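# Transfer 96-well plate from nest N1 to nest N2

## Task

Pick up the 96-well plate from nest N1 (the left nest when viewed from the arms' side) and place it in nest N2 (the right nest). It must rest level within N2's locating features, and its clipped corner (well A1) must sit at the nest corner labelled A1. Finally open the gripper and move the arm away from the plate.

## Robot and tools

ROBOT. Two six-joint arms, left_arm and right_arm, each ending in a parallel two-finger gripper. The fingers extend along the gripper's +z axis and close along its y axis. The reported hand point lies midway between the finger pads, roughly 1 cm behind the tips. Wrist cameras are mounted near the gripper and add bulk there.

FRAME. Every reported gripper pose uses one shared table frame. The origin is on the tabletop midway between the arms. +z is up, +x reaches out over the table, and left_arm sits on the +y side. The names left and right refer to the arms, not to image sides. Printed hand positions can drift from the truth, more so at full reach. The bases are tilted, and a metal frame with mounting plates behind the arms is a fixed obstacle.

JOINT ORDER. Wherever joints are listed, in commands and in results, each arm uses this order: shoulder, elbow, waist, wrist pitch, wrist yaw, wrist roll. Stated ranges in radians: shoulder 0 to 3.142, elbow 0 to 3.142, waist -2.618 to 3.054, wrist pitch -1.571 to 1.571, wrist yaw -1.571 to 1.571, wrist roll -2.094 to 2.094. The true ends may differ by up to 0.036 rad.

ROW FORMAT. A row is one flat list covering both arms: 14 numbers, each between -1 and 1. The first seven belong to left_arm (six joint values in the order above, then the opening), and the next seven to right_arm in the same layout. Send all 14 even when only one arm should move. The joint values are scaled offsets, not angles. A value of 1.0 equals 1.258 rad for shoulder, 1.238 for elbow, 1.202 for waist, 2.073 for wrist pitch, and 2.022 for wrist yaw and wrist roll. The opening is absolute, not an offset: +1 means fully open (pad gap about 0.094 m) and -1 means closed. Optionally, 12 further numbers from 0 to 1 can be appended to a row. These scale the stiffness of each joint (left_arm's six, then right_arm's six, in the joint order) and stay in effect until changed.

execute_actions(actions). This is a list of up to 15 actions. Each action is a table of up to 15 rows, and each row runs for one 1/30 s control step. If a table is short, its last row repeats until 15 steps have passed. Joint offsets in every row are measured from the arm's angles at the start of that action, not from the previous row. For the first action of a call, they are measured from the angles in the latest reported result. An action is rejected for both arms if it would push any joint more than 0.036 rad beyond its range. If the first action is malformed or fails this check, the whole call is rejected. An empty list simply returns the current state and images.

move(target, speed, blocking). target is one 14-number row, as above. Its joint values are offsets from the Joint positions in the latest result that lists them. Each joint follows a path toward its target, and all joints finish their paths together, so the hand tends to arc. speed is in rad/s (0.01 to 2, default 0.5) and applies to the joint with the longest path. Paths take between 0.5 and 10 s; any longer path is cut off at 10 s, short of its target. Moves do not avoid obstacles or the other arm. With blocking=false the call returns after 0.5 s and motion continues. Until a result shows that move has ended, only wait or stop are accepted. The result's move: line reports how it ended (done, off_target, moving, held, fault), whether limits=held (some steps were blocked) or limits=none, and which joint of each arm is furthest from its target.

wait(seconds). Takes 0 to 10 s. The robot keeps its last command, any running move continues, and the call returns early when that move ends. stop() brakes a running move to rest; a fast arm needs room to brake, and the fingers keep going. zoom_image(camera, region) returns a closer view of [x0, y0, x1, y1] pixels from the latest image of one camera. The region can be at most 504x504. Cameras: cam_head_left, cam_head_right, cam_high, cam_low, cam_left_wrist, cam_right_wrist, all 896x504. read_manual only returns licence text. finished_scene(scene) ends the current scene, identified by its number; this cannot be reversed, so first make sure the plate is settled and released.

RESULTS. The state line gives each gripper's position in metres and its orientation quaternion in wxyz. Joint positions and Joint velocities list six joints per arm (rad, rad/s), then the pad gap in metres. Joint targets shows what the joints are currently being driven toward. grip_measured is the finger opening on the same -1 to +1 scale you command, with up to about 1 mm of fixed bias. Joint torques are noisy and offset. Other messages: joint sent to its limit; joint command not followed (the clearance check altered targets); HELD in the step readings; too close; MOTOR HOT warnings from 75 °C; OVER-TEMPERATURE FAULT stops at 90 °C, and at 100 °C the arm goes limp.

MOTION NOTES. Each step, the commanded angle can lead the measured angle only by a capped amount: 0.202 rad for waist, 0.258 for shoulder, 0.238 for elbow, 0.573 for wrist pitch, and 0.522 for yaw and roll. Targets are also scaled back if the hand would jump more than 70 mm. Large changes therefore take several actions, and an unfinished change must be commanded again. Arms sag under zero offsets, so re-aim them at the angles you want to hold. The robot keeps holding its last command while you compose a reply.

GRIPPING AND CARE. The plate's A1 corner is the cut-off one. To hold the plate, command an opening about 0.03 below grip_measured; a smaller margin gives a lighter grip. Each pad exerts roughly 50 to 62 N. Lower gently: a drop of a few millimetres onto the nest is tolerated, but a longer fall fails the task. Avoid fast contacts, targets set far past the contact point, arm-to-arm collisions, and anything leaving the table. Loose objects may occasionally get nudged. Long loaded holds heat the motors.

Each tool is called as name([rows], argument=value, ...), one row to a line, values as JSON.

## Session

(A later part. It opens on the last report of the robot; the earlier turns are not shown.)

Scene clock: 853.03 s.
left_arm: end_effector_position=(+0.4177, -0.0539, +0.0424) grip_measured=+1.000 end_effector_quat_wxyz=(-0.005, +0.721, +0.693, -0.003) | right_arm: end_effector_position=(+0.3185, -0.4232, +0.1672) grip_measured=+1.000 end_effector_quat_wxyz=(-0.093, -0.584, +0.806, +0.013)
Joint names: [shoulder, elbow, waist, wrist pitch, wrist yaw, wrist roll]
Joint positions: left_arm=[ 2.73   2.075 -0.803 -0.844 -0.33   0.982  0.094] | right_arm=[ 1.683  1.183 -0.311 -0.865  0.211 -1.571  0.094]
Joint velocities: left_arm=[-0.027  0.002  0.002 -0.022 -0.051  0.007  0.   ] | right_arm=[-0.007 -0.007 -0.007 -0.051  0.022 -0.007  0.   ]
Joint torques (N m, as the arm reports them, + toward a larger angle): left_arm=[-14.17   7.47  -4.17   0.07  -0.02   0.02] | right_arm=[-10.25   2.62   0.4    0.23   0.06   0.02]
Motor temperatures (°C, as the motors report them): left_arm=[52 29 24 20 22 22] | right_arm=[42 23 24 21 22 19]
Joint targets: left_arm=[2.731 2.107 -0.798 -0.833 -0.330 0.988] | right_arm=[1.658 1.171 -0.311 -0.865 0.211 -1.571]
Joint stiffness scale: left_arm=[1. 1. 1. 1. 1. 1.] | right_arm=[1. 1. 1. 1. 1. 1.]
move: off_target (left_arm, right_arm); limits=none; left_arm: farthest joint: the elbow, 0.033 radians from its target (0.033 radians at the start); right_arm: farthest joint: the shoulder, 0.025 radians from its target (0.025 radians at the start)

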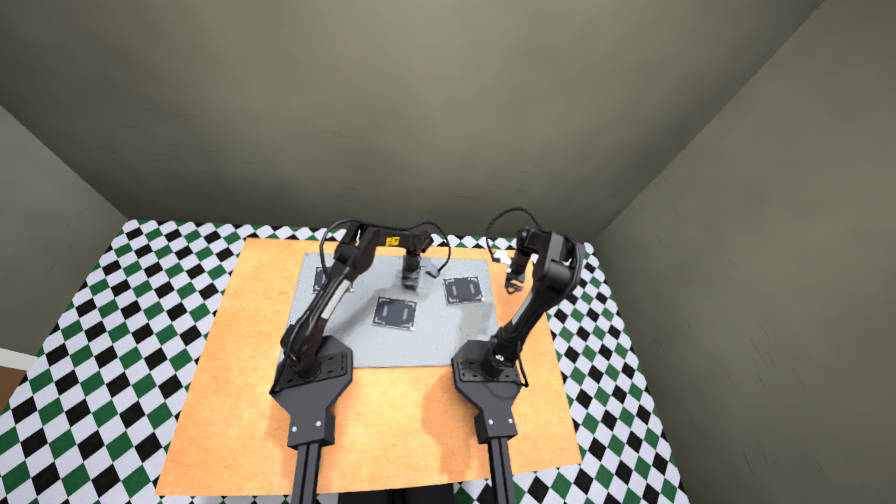

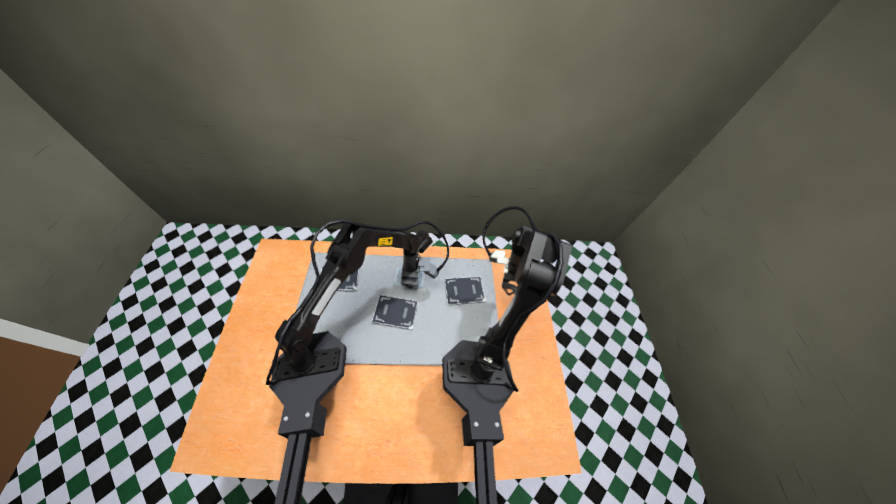

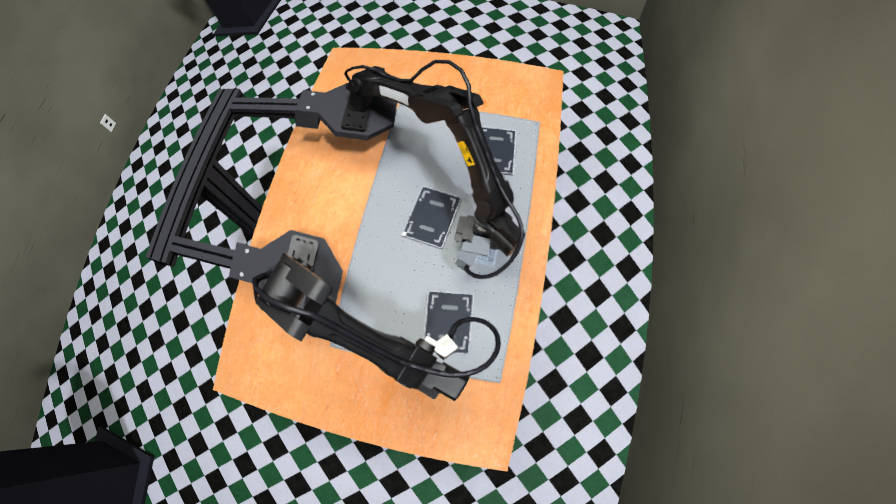

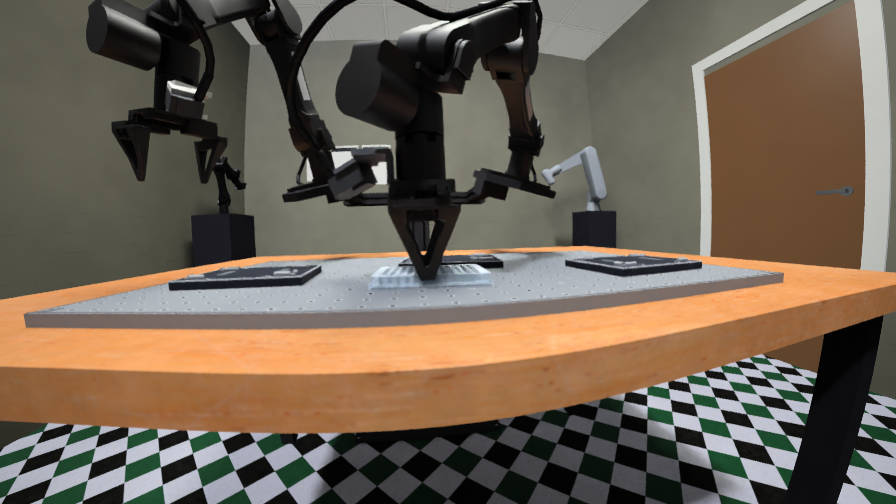

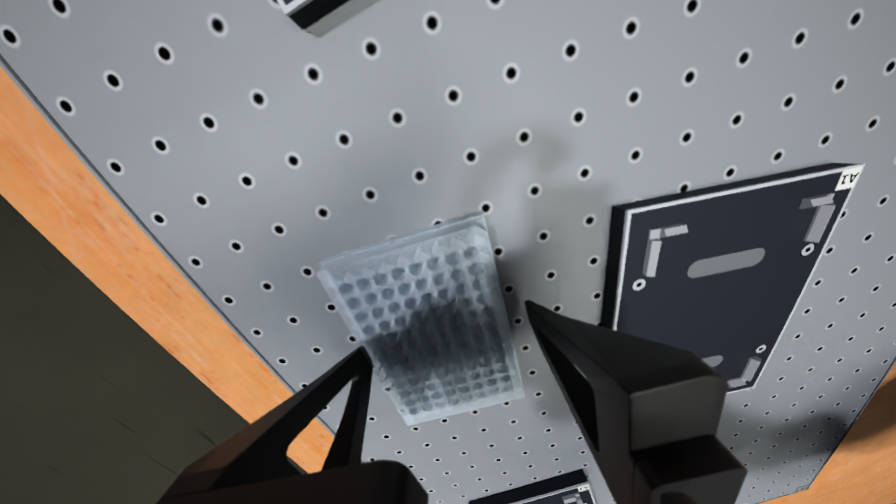

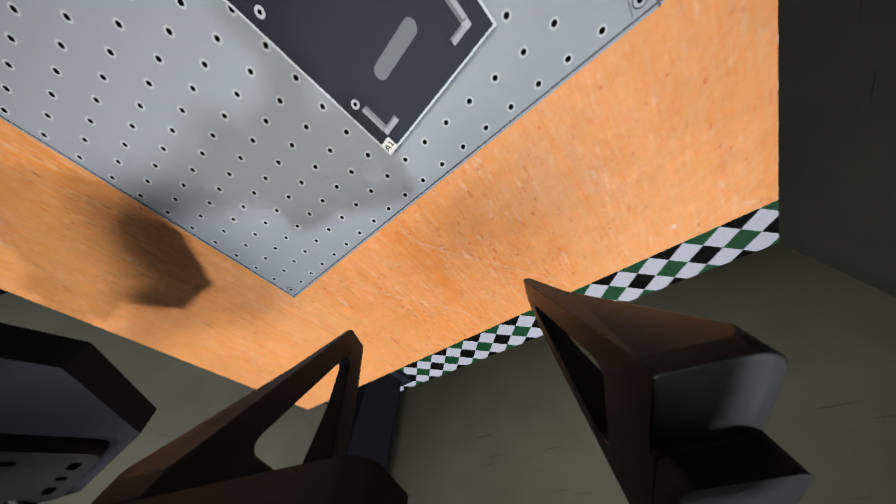

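move(target=[0.001,0.035,0.011,0.009,0,0.004,1.0,-0.02,-0.01,0,0,0,0,1.0], speed=0.06)

zoom_image(camera="cam_left_wrist", region=[310,170,570,420])

Scene clock: 861.90 s.
left_arm: end_effector_position=(+0.4285, -0.0529, +0.0443) grip_measured=+1.000 end_effector_quat_wxyz=(+0.006, +0.715, +0.699, -0.000) | right_arm: end_effector_position=(+0.3185, -0.4232, +0.1672) grip_measured=+1.000 end_effector_quat_wxyz=(-0.093, -0.584, +0.806, +0.013)
Joint names: [shoulder, elbow, waist, wrist pitch, wrist yaw, wrist roll]
Joint positions: left_arm=[ 2.73   2.093 -0.791 -0.834 -0.33   0.983  0.094] | right_arm=[ 1.683  1.183 -0.311 -0.865  0.211 -1.571  0.094]
Joint velocities: left_arm=[ 0.007  0.017  0.002 -0.037 -0.051 -0.022  0.   ] | right_arm=[ 0.017  0.012  0.002 -0.007 -0.022 -0.066  0.   ]
Joint torques (N m, as the arm reports them, + toward a larger angle): left_arm=[-14.37   6.97  -4.5    0.09  -0.01   0.02] | right_arm=[-10.29   2.61   0.4    0.21   0.08   0.03]
Motor temperatures (°C, as the motors report them): left_arm=[52 30 23 20 22 22] | right_arm=[42 23 24 21 22 19]
Joint targets: left_arm=[2.731 2.118 -0.790 -0.825 -0.330 0.989] | right_arm=[1.658 1.171 -0.311 -0.865 0.211 -1.571]
Joint stiffness scale: left_arm=[1. 1. 1. 1. 1. 1.] | right_arm=[1. 1. 1. 1. 1. 1.]
move: off_target (left_arm, right_arm); limits=none; left_arm: farthest joint: the elbow, 0.025 radians from its target (0.044 radians at the start); right_arm: farthest joint: the shoulder, 0.025 radians from its target (0.025 radians at the start)

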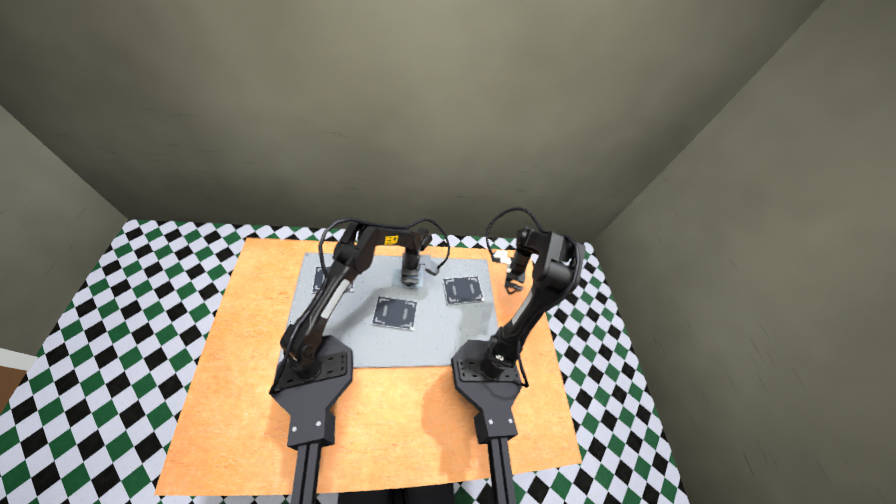

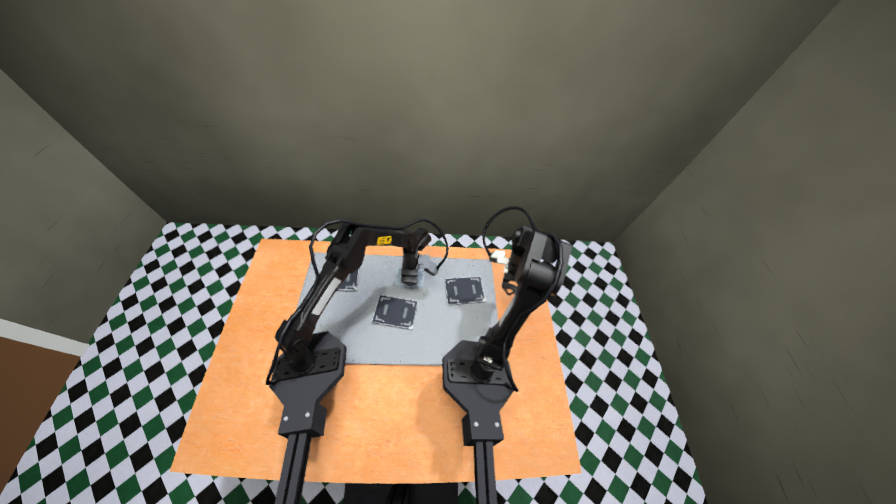

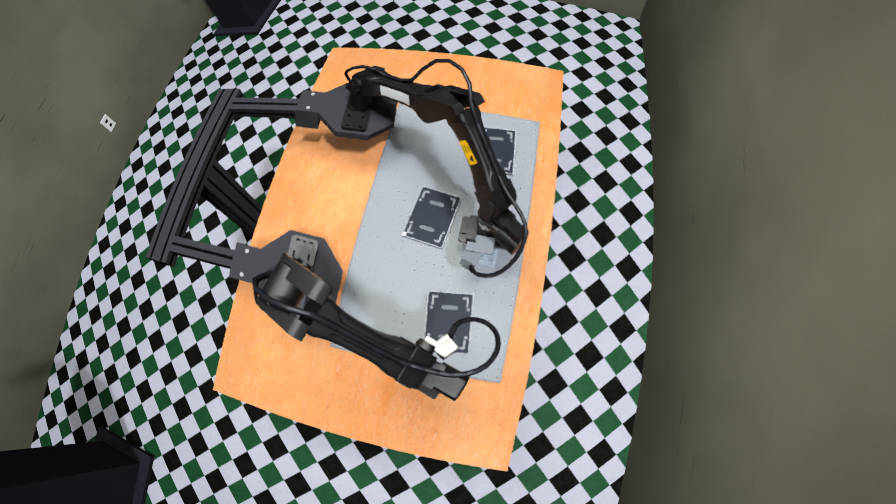

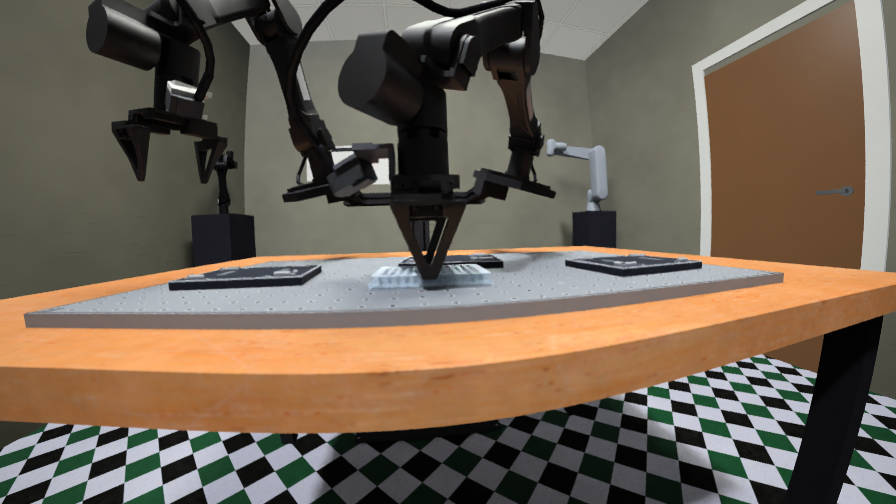

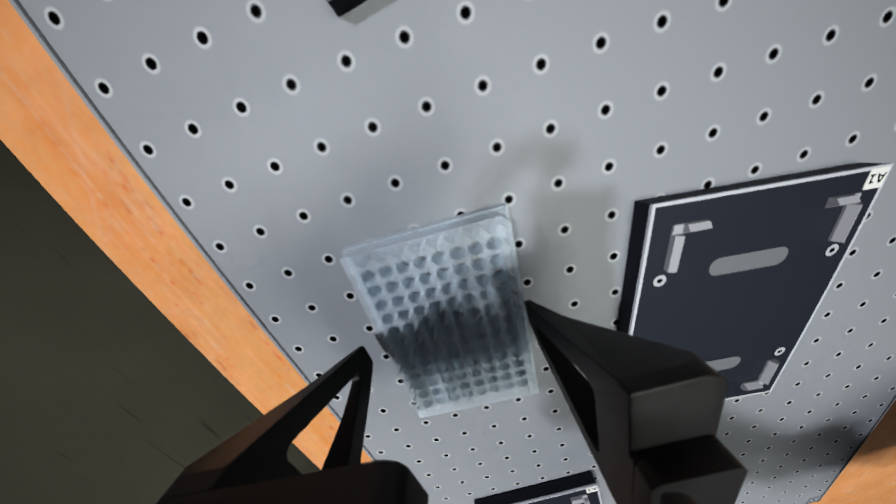

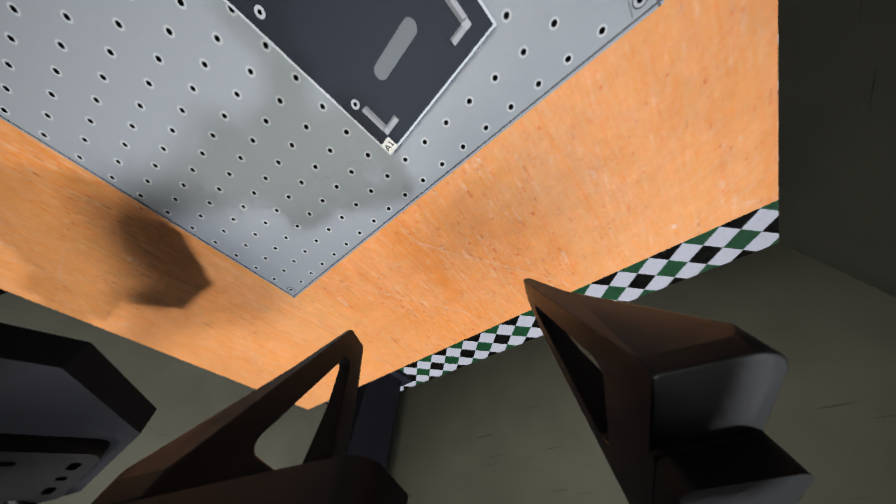

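Region (310, 170, 570, 420) of cam_left_wrist's 896x504 image, scaled by 1.938, with more detail than that image has; it fills the top 485 rows of this view, and the rest is white.

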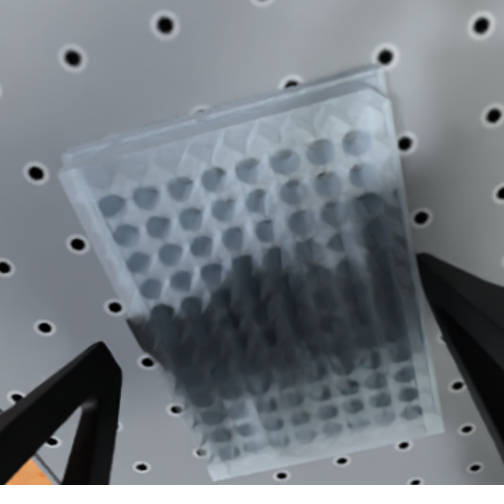

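move(target=[0.015,0.011,0.0,0.002,0,0.003,1.0,-0.02,-0.01,0,0,0,0,1.0], speed=0.04)

zoom_image(camera="cam_left_wrist", region=[310,170,570,420])

zoom_image(camera="cam_low", region=[350,200,530,310])

Scene clock: 874.17 s.
left_arm: end_effector_position=(+0.4233, -0.0524, +0.0368) grip_measured=+1.000 end_effector_quat_wxyz=(-0.001, +0.717, +0.697, -0.002) | right_arm: end_effector_position=(+0.3185, -0.4232, +0.1672) grip_measured=+1.000 end_effector_quat_wxyz=(-0.093, -0.584, +0.806, +0.013)
Joint names: [shoulder, elbow, waist, wrist pitch, wrist yaw, wrist roll]
Joint positions: left_arm=[ 2.746  2.093 -0.791 -0.834 -0.33   0.983  0.094] | right_arm=[ 1.683  1.183 -0.311 -0.865  0.211 -1.571  0.094]
Joint velocities: left_arm=[ 0.002 -0.002 -0.012  0.022 -0.037 -0.037  0.   ] | right_arm=[-0.002 -0.007 -0.022 -0.007 -0.022 -0.081  0.   ]
Joint torques (N m, as the arm reports them, + toward a larger angle): left_arm=[-14.17   5.97  -4.58   0.    -0.02   0.02] | right_arm=[-10.29   2.62   0.4    0.23   0.07   0.03]
Motor temperatures (°C, as the motors report them): left_arm=[53 29 23 20 22 22] | right_arm=[42 23 24 21 22 19]
Joint targets: left_arm=[2.748 2.107 -0.791 -0.830 -0.330 0.989] | right_arm=[1.658 1.171 -0.311 -0.865 0.211 -1.571]
Joint stiffness scale: left_arm=[1. 1. 1. 1. 1. 1.] | right_arm=[1. 1. 1. 1. 1. 1.]
move: off_target (right_arm); limits=none; left_arm: farthest joint: the elbow, 0.014 radians from its target (0.014 radians at the start); right_arm: farthest joint: the shoulder, 0.025 radians from its target (0.025 radians at the start)

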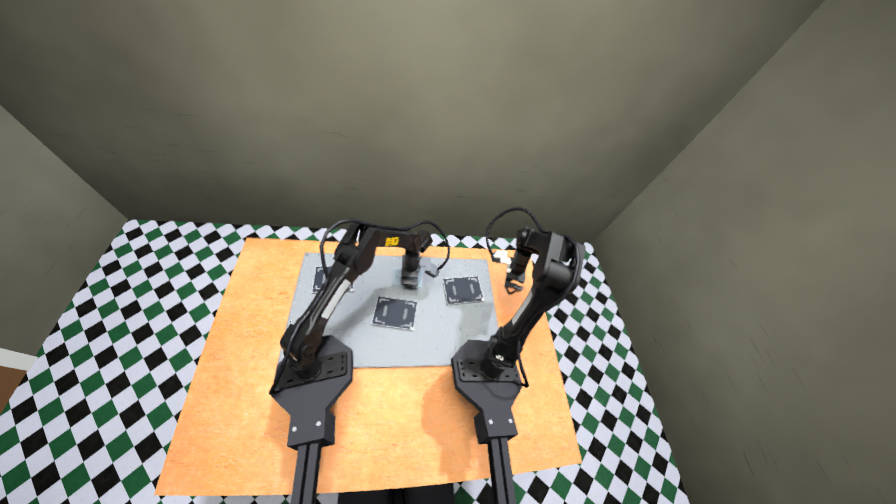

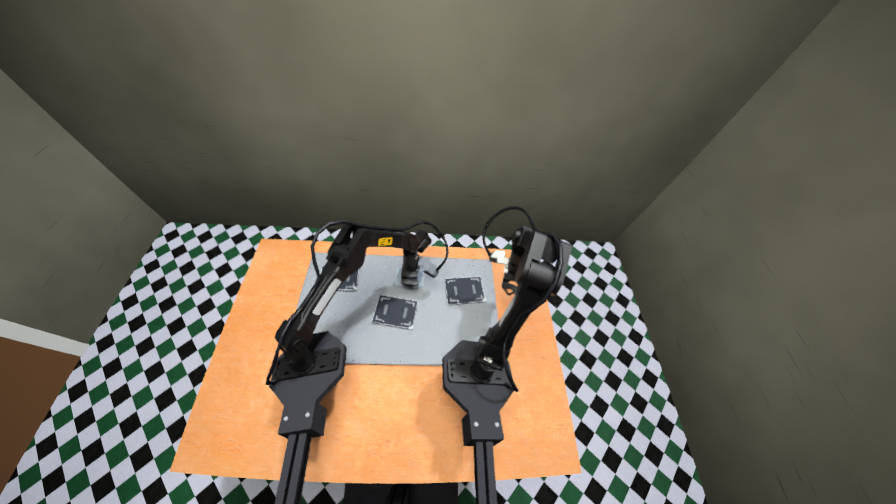

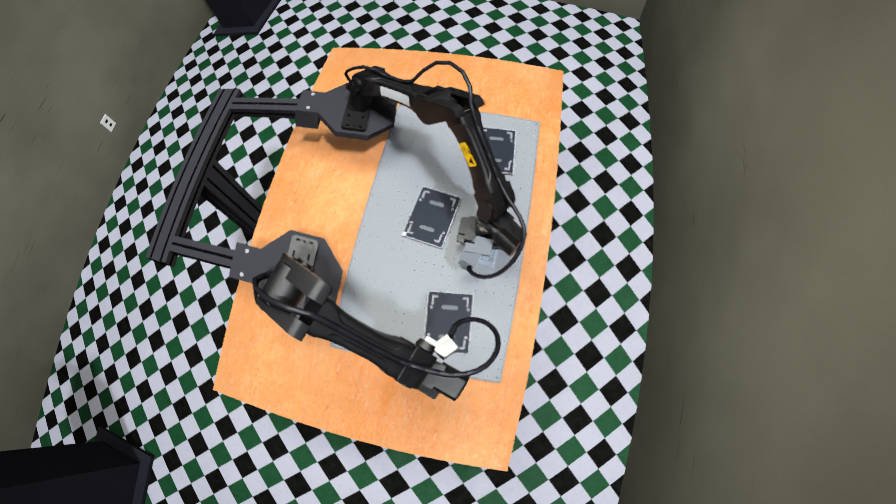

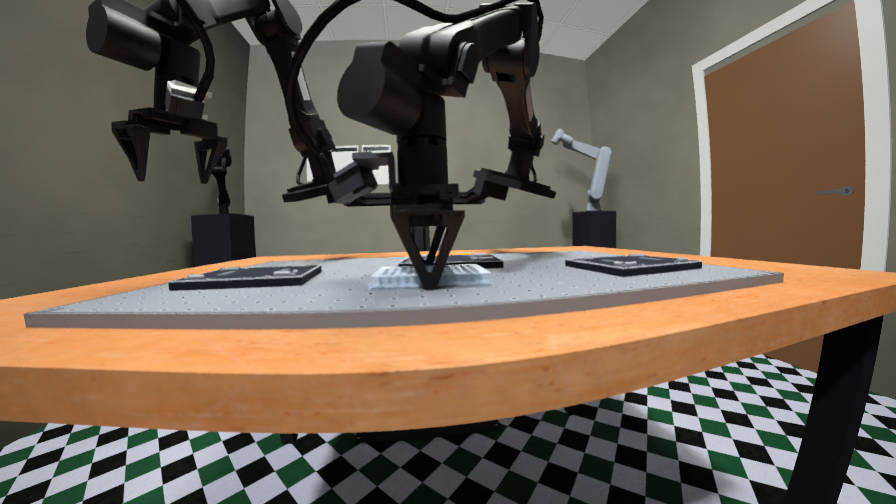

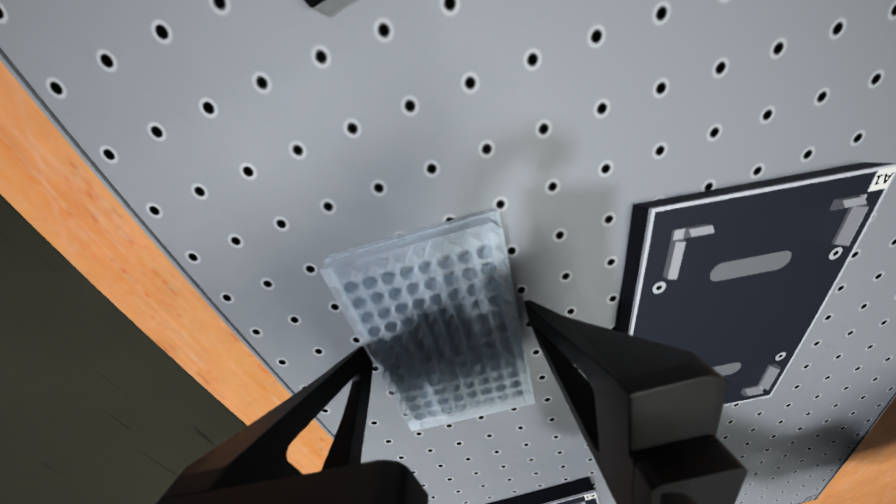

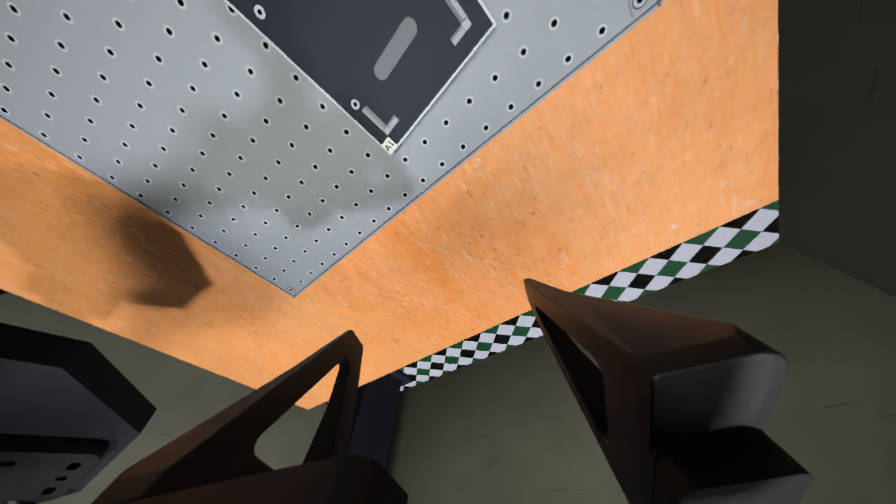

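Region (310, 170, 570, 420) of cam_left_wrist's 896x504 image, scaled by 1.938, with more detail than that image has; it fills the top 485 rows of this view, and the rest is white.

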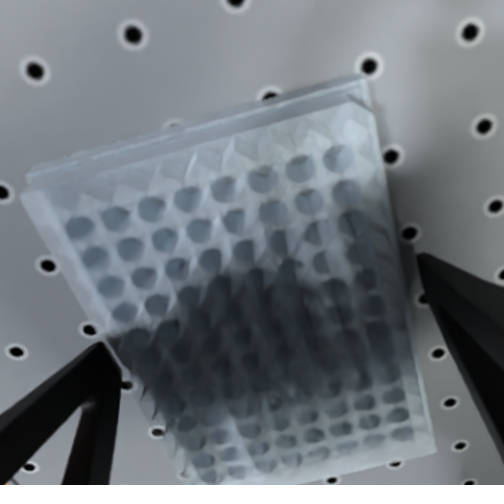

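Region (350, 200, 530, 310) of cam_low's 896x504 image, scaled by 2.800, with more detail than that image has.

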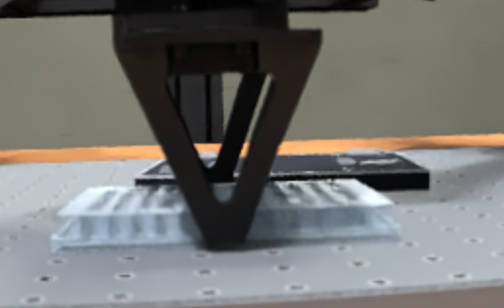

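zoom_image(camera="cam_low", region=[395,255,475,300])

Region (395, 255, 475, 300) of cam_low's 896x504 image, scaled by 6.300, with more detail than that image has; it fills the top 284 rows of this view, and the rest is white.

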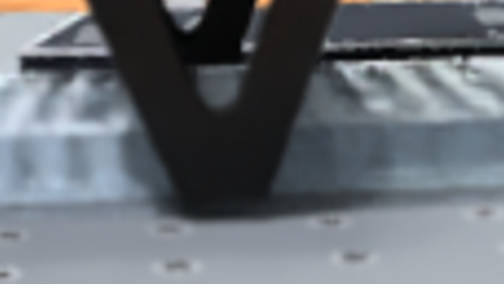

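move(target=[-0.022,0.011,0.0,0.002,0,0.003,1.0,-0.02,-0.01,0,0,0,0,1.0], speed=0.04)

zoom_image(camera="cam_low", region=[395,255,475,300])

Scene clock: 892.50 s.
left_arm: end_effector_position=(+0.4233, -0.0524, +0.0368) grip_measured=+1.000 end_effector_quat_wxyz=(-0.001, +0.717, +0.697, -0.002) | right_arm: end_effector_position=(+0.3185, -0.4232, +0.1672) grip_measured=+1.000 end_effector_quat_wxyz=(-0.093, -0.584, +0.806, +0.013)
Joint names: [shoulder, elbow, waist, wrist pitch, wrist yaw, wrist roll]
Joint positions: left_arm=[ 2.746  2.093 -0.791 -0.834 -0.33   0.983  0.094] | right_arm=[ 1.683  1.183 -0.311 -0.865  0.211 -1.571  0.094]
Joint velocities: left_arm=[ 0.002 -0.017  0.002 -0.037  0.051 -0.007  0.   ] | right_arm=[-0.007  0.012 -0.012 -0.007 -0.022  0.066  0.   ]
Joint torques (N m, as the arm reports them, + toward a larger angle): left_arm=[-16.69   5.95  -4.58   0.02  -0.02   0.02] | right_arm=[-10.29   2.63   0.39   0.22   0.06   0.01]
Motor temperatures (°C, as the motors report them): left_arm=[53 29 23 20 22 22] | right_arm=[42 23 24 21 22 19]
Joint targets: left_arm=[2.719 2.107 -0.791 -0.830 -0.330 0.989] | right_arm=[1.658 1.171 -0.311 -0.865 0.211 -1.571]
Joint stiffness scale: left_arm=[1. 1. 1. 1. 1. 1.] | right_arm=[1. 1. 1. 1. 1. 1.]
move: off_target (left_arm, right_arm); limits=none; left_arm: farthest joint: the shoulder, 0.028 radians from its target (0.028 radians at the start); right_arm: farthest joint: the shoulder, 0.025 radians from its target (0.025 radians at the start)

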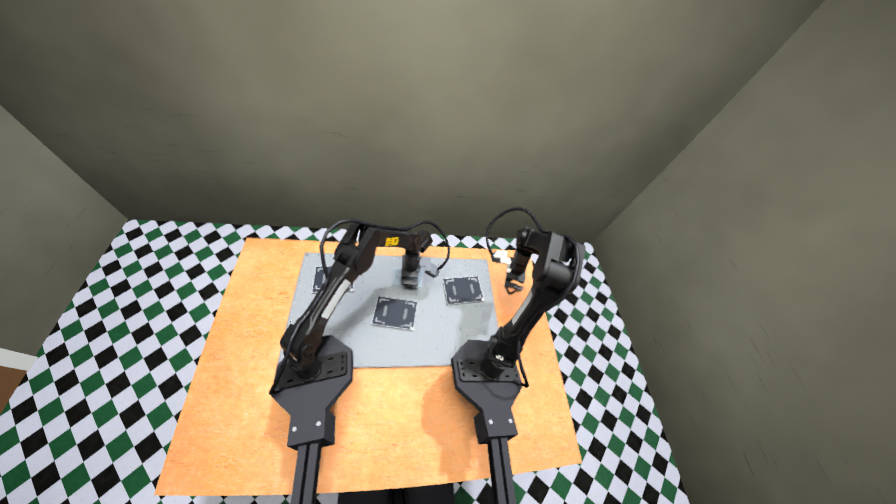

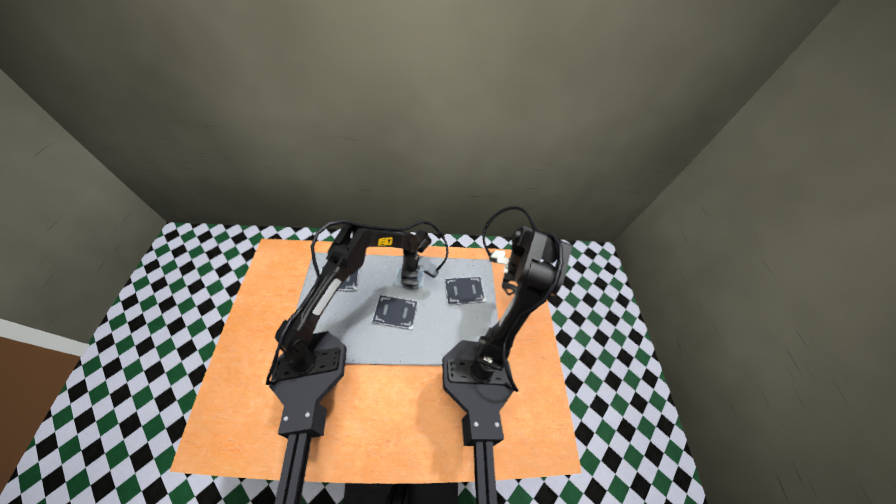

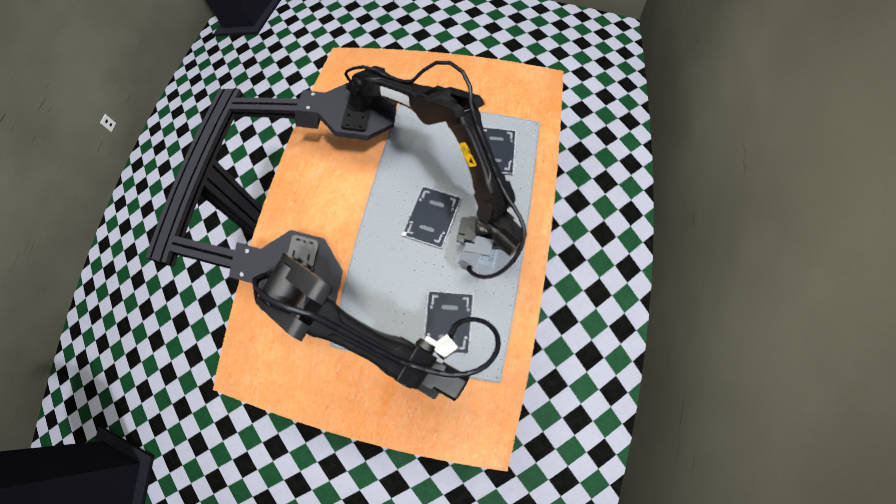

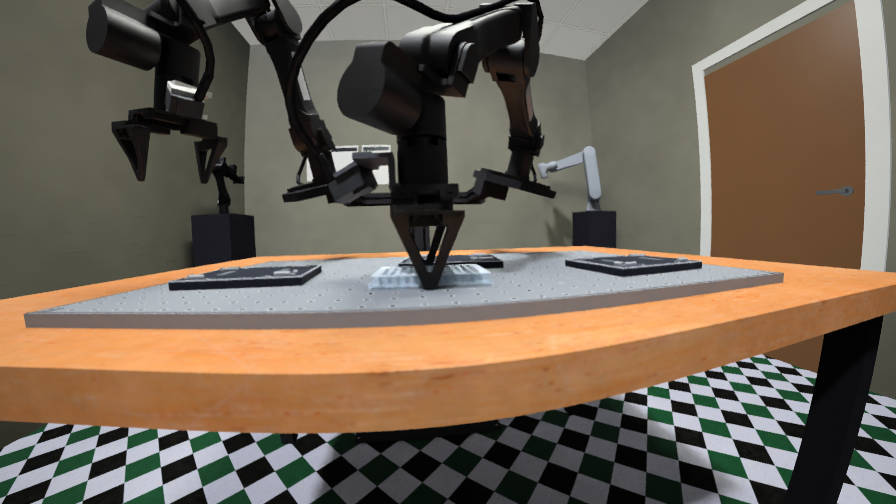

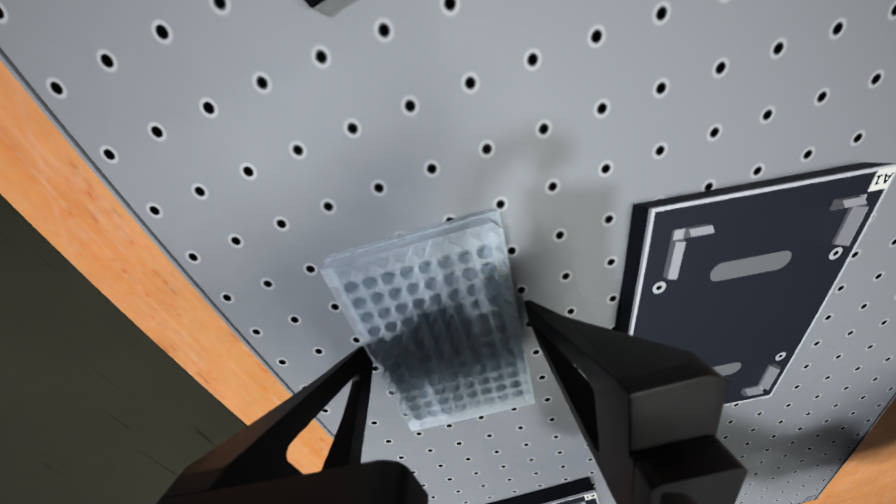

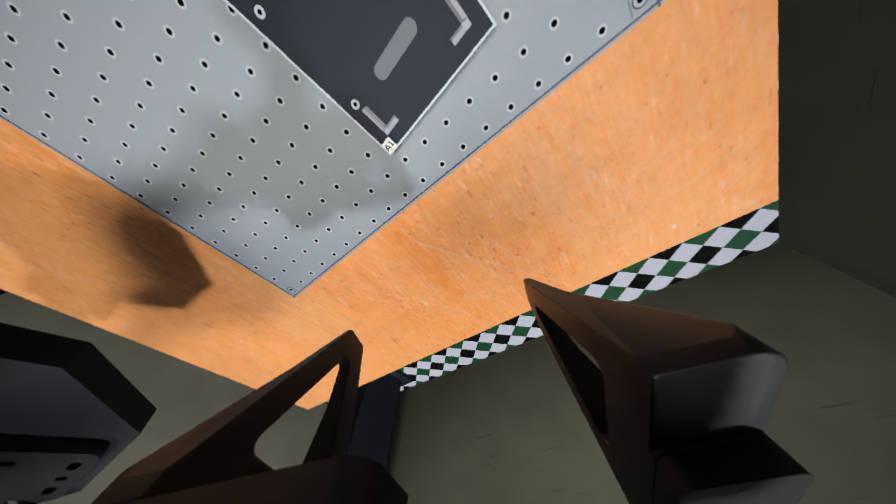

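Region (395, 255, 475, 300) of cam_low's 896x504 image, scaled by 6.300, with more detail than that image has; it fills the top 284 rows of this view, and the rest is white.

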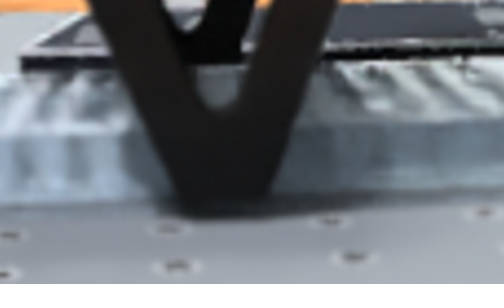

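execute_actions([
  [[-0.0215,0.011,0,0.002,0,0.003,1,-0.02,-0.01,0,0,0,0,1],[-0.0225,0.011,0,0.002,0,0.003,1,-0.02,-0.01,0,0,0,0,1],[-0.0235,0.011,0,0.002,0,0.003,1,-0.02,-0.01,0,0,0,0,1],[-0.0245,0.011,0,0.002,0,0.003,1,-0.02,-0.01,0,0,0,0,1],[-0.0255,0.011,0,0.002,0,0.003,1,-0.02,-0.01,0,0,0,0,1],[-0.0265,0.011,0,0.002,0,0.003,1,-0.02,-0.01,0,0,0,0,1],[-0.0275,0.011,0,0.002,0,0.003,1,-0.02,-0.01,0,0,0,0,1],[-0.028,0.011,0,0.002,0,0.003,1,-0.02,-0.01,0,0,0,0,1]],
])

Scene clock: 901.93 s.
left_arm: end_effector_position=(+0.4233, -0.0524, +0.0368) grip_measured=+1.000 end_effector_quat_wxyz=(-0.001, +0.717, +0.697, -0.002) | right_arm: end_effector_position=(+0.3185, -0.4232, +0.1672) grip_measured=+1.000 end_effector_quat_wxyz=(-0.093, -0.584, +0.806, +0.013)
Joint names: [shoulder, elbow, waist, wrist pitch, wrist yaw, wrist roll]
Joint positions: left_arm=[ 2.746  2.093 -0.791 -0.834 -0.33   0.984  0.094] | right_arm=[ 1.683  1.183 -0.311 -0.865  0.211 -1.571  0.094]
Joint velocities: left_arm=[ 0.002  0.002  0.002  0.007 -0.007  0.066  0.   ] | right_arm=[ 0.017 -0.012  0.007 -0.037 -0.007 -0.022  0.   ]
Joint torques (N m, as the arm reports them, + toward a larger angle): left_arm=[-17.31   5.94  -4.58   0.02  -0.02   0.01] | right_arm=[-10.26   2.65   0.38   0.21   0.07   0.03]
Motor temperatures (°C, as the motors report them): left_arm=[56 29 23 20 22 22] | right_arm=[42 23 24 21 22 19]
Joint targets: left_arm=[2.711 2.107 -0.791 -0.830 -0.330 0.990] | right_arm=[1.658 1.171 -0.311 -0.865 0.211 -1.571]
Joint stiffness scale: left_arm=[1. 1. 1. 1. 1. 1.] | right_arm=[1. 1. 1. 1. 1. 1.]
Step readings (joint positions):
0: left_arm=[2.746 2.093 -0.791 -0.834 -0.330 0.984] | right_arm=[1.683 1.183 -0.311 -0.865 0.211 -1.571]
1: left_arm=[2.746 2.093 -0.791 -0.834 -0.330 0.984] | right_arm=[1.683 1.183 -0.311 -0.865 0.211 -1.571]
2: left_arm=[2.746 2.093 -0.791 -0.834 -0.330 0.984] | right_arm=[1.683 1.183 -0.311 -0.865 0.211 -1.571]
4: left_arm=[2.746 2.093 -0.791 -0.834 -0.330 0.984] | right_arm=[1.683 1.183 -0.311 -0.865 0.211 -1.571]
8: left_arm=[2.746 2.093 -0.791 -0.834 -0.330 0.984] | right_arm=[1.683 1.183 -0.311 -0.865 0.211 -1.571]
15: Joint positions above

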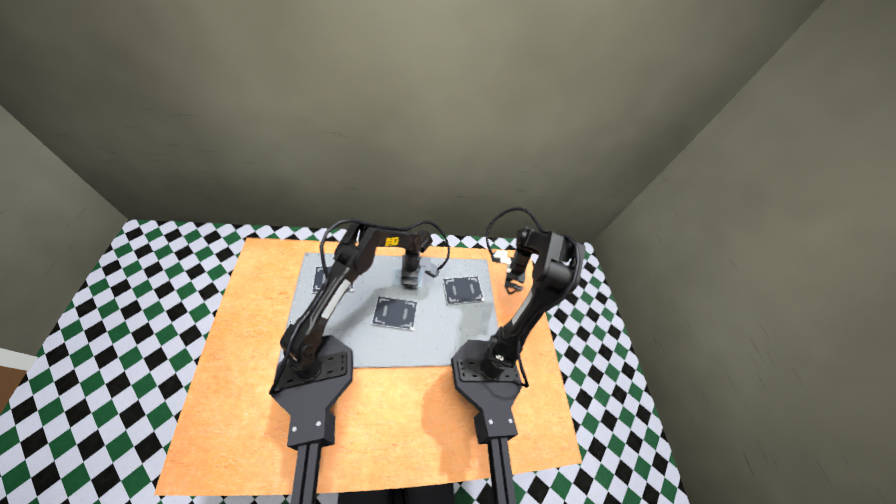

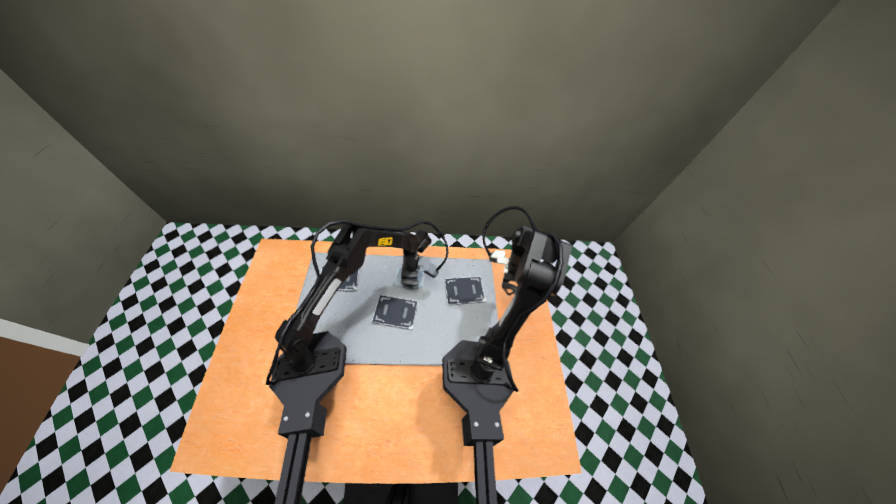

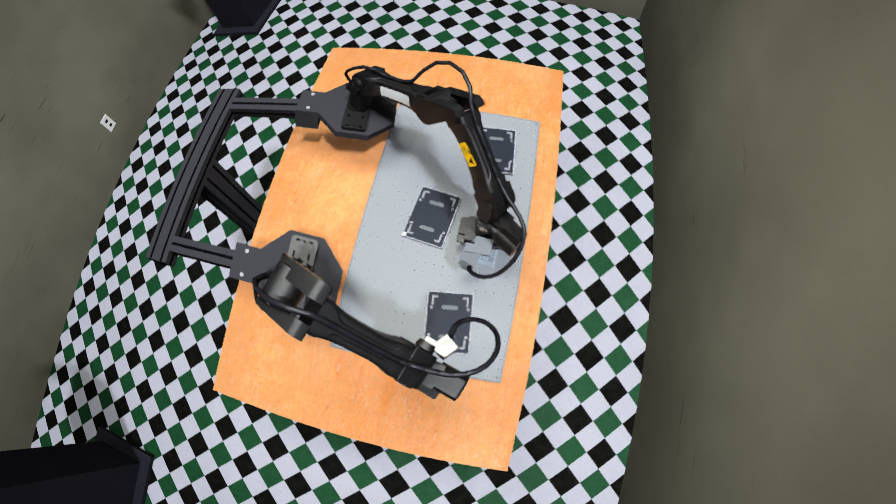

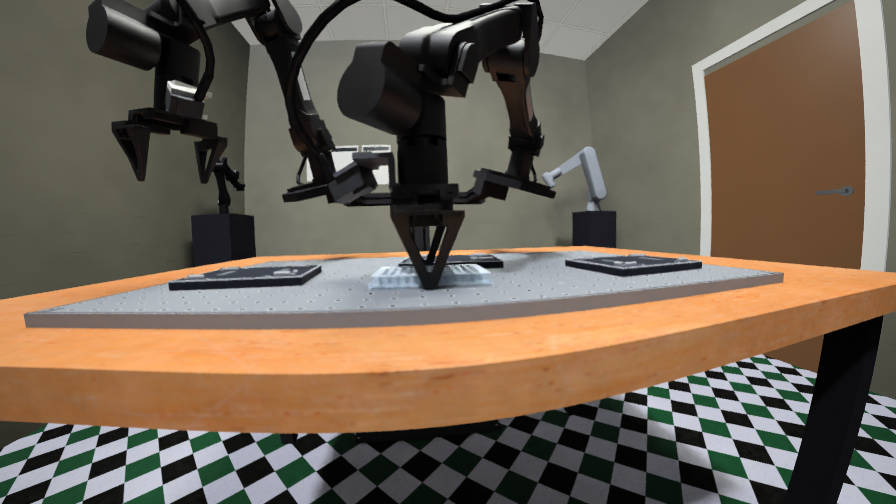

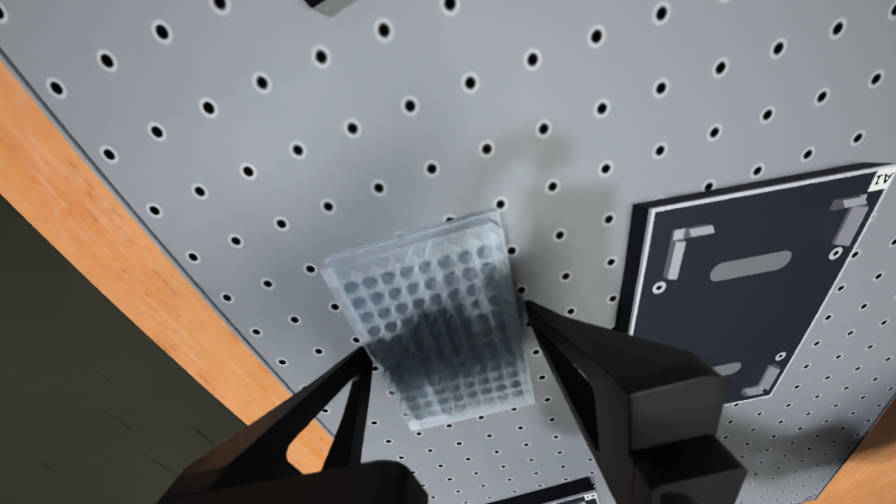

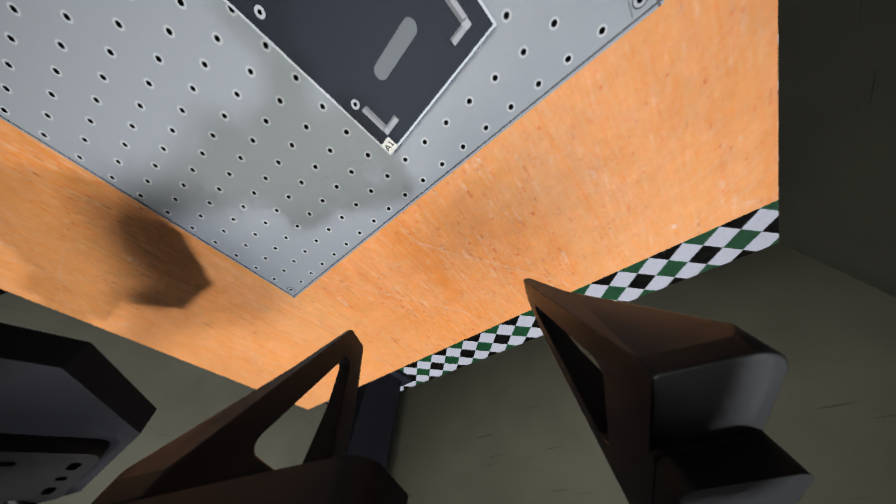

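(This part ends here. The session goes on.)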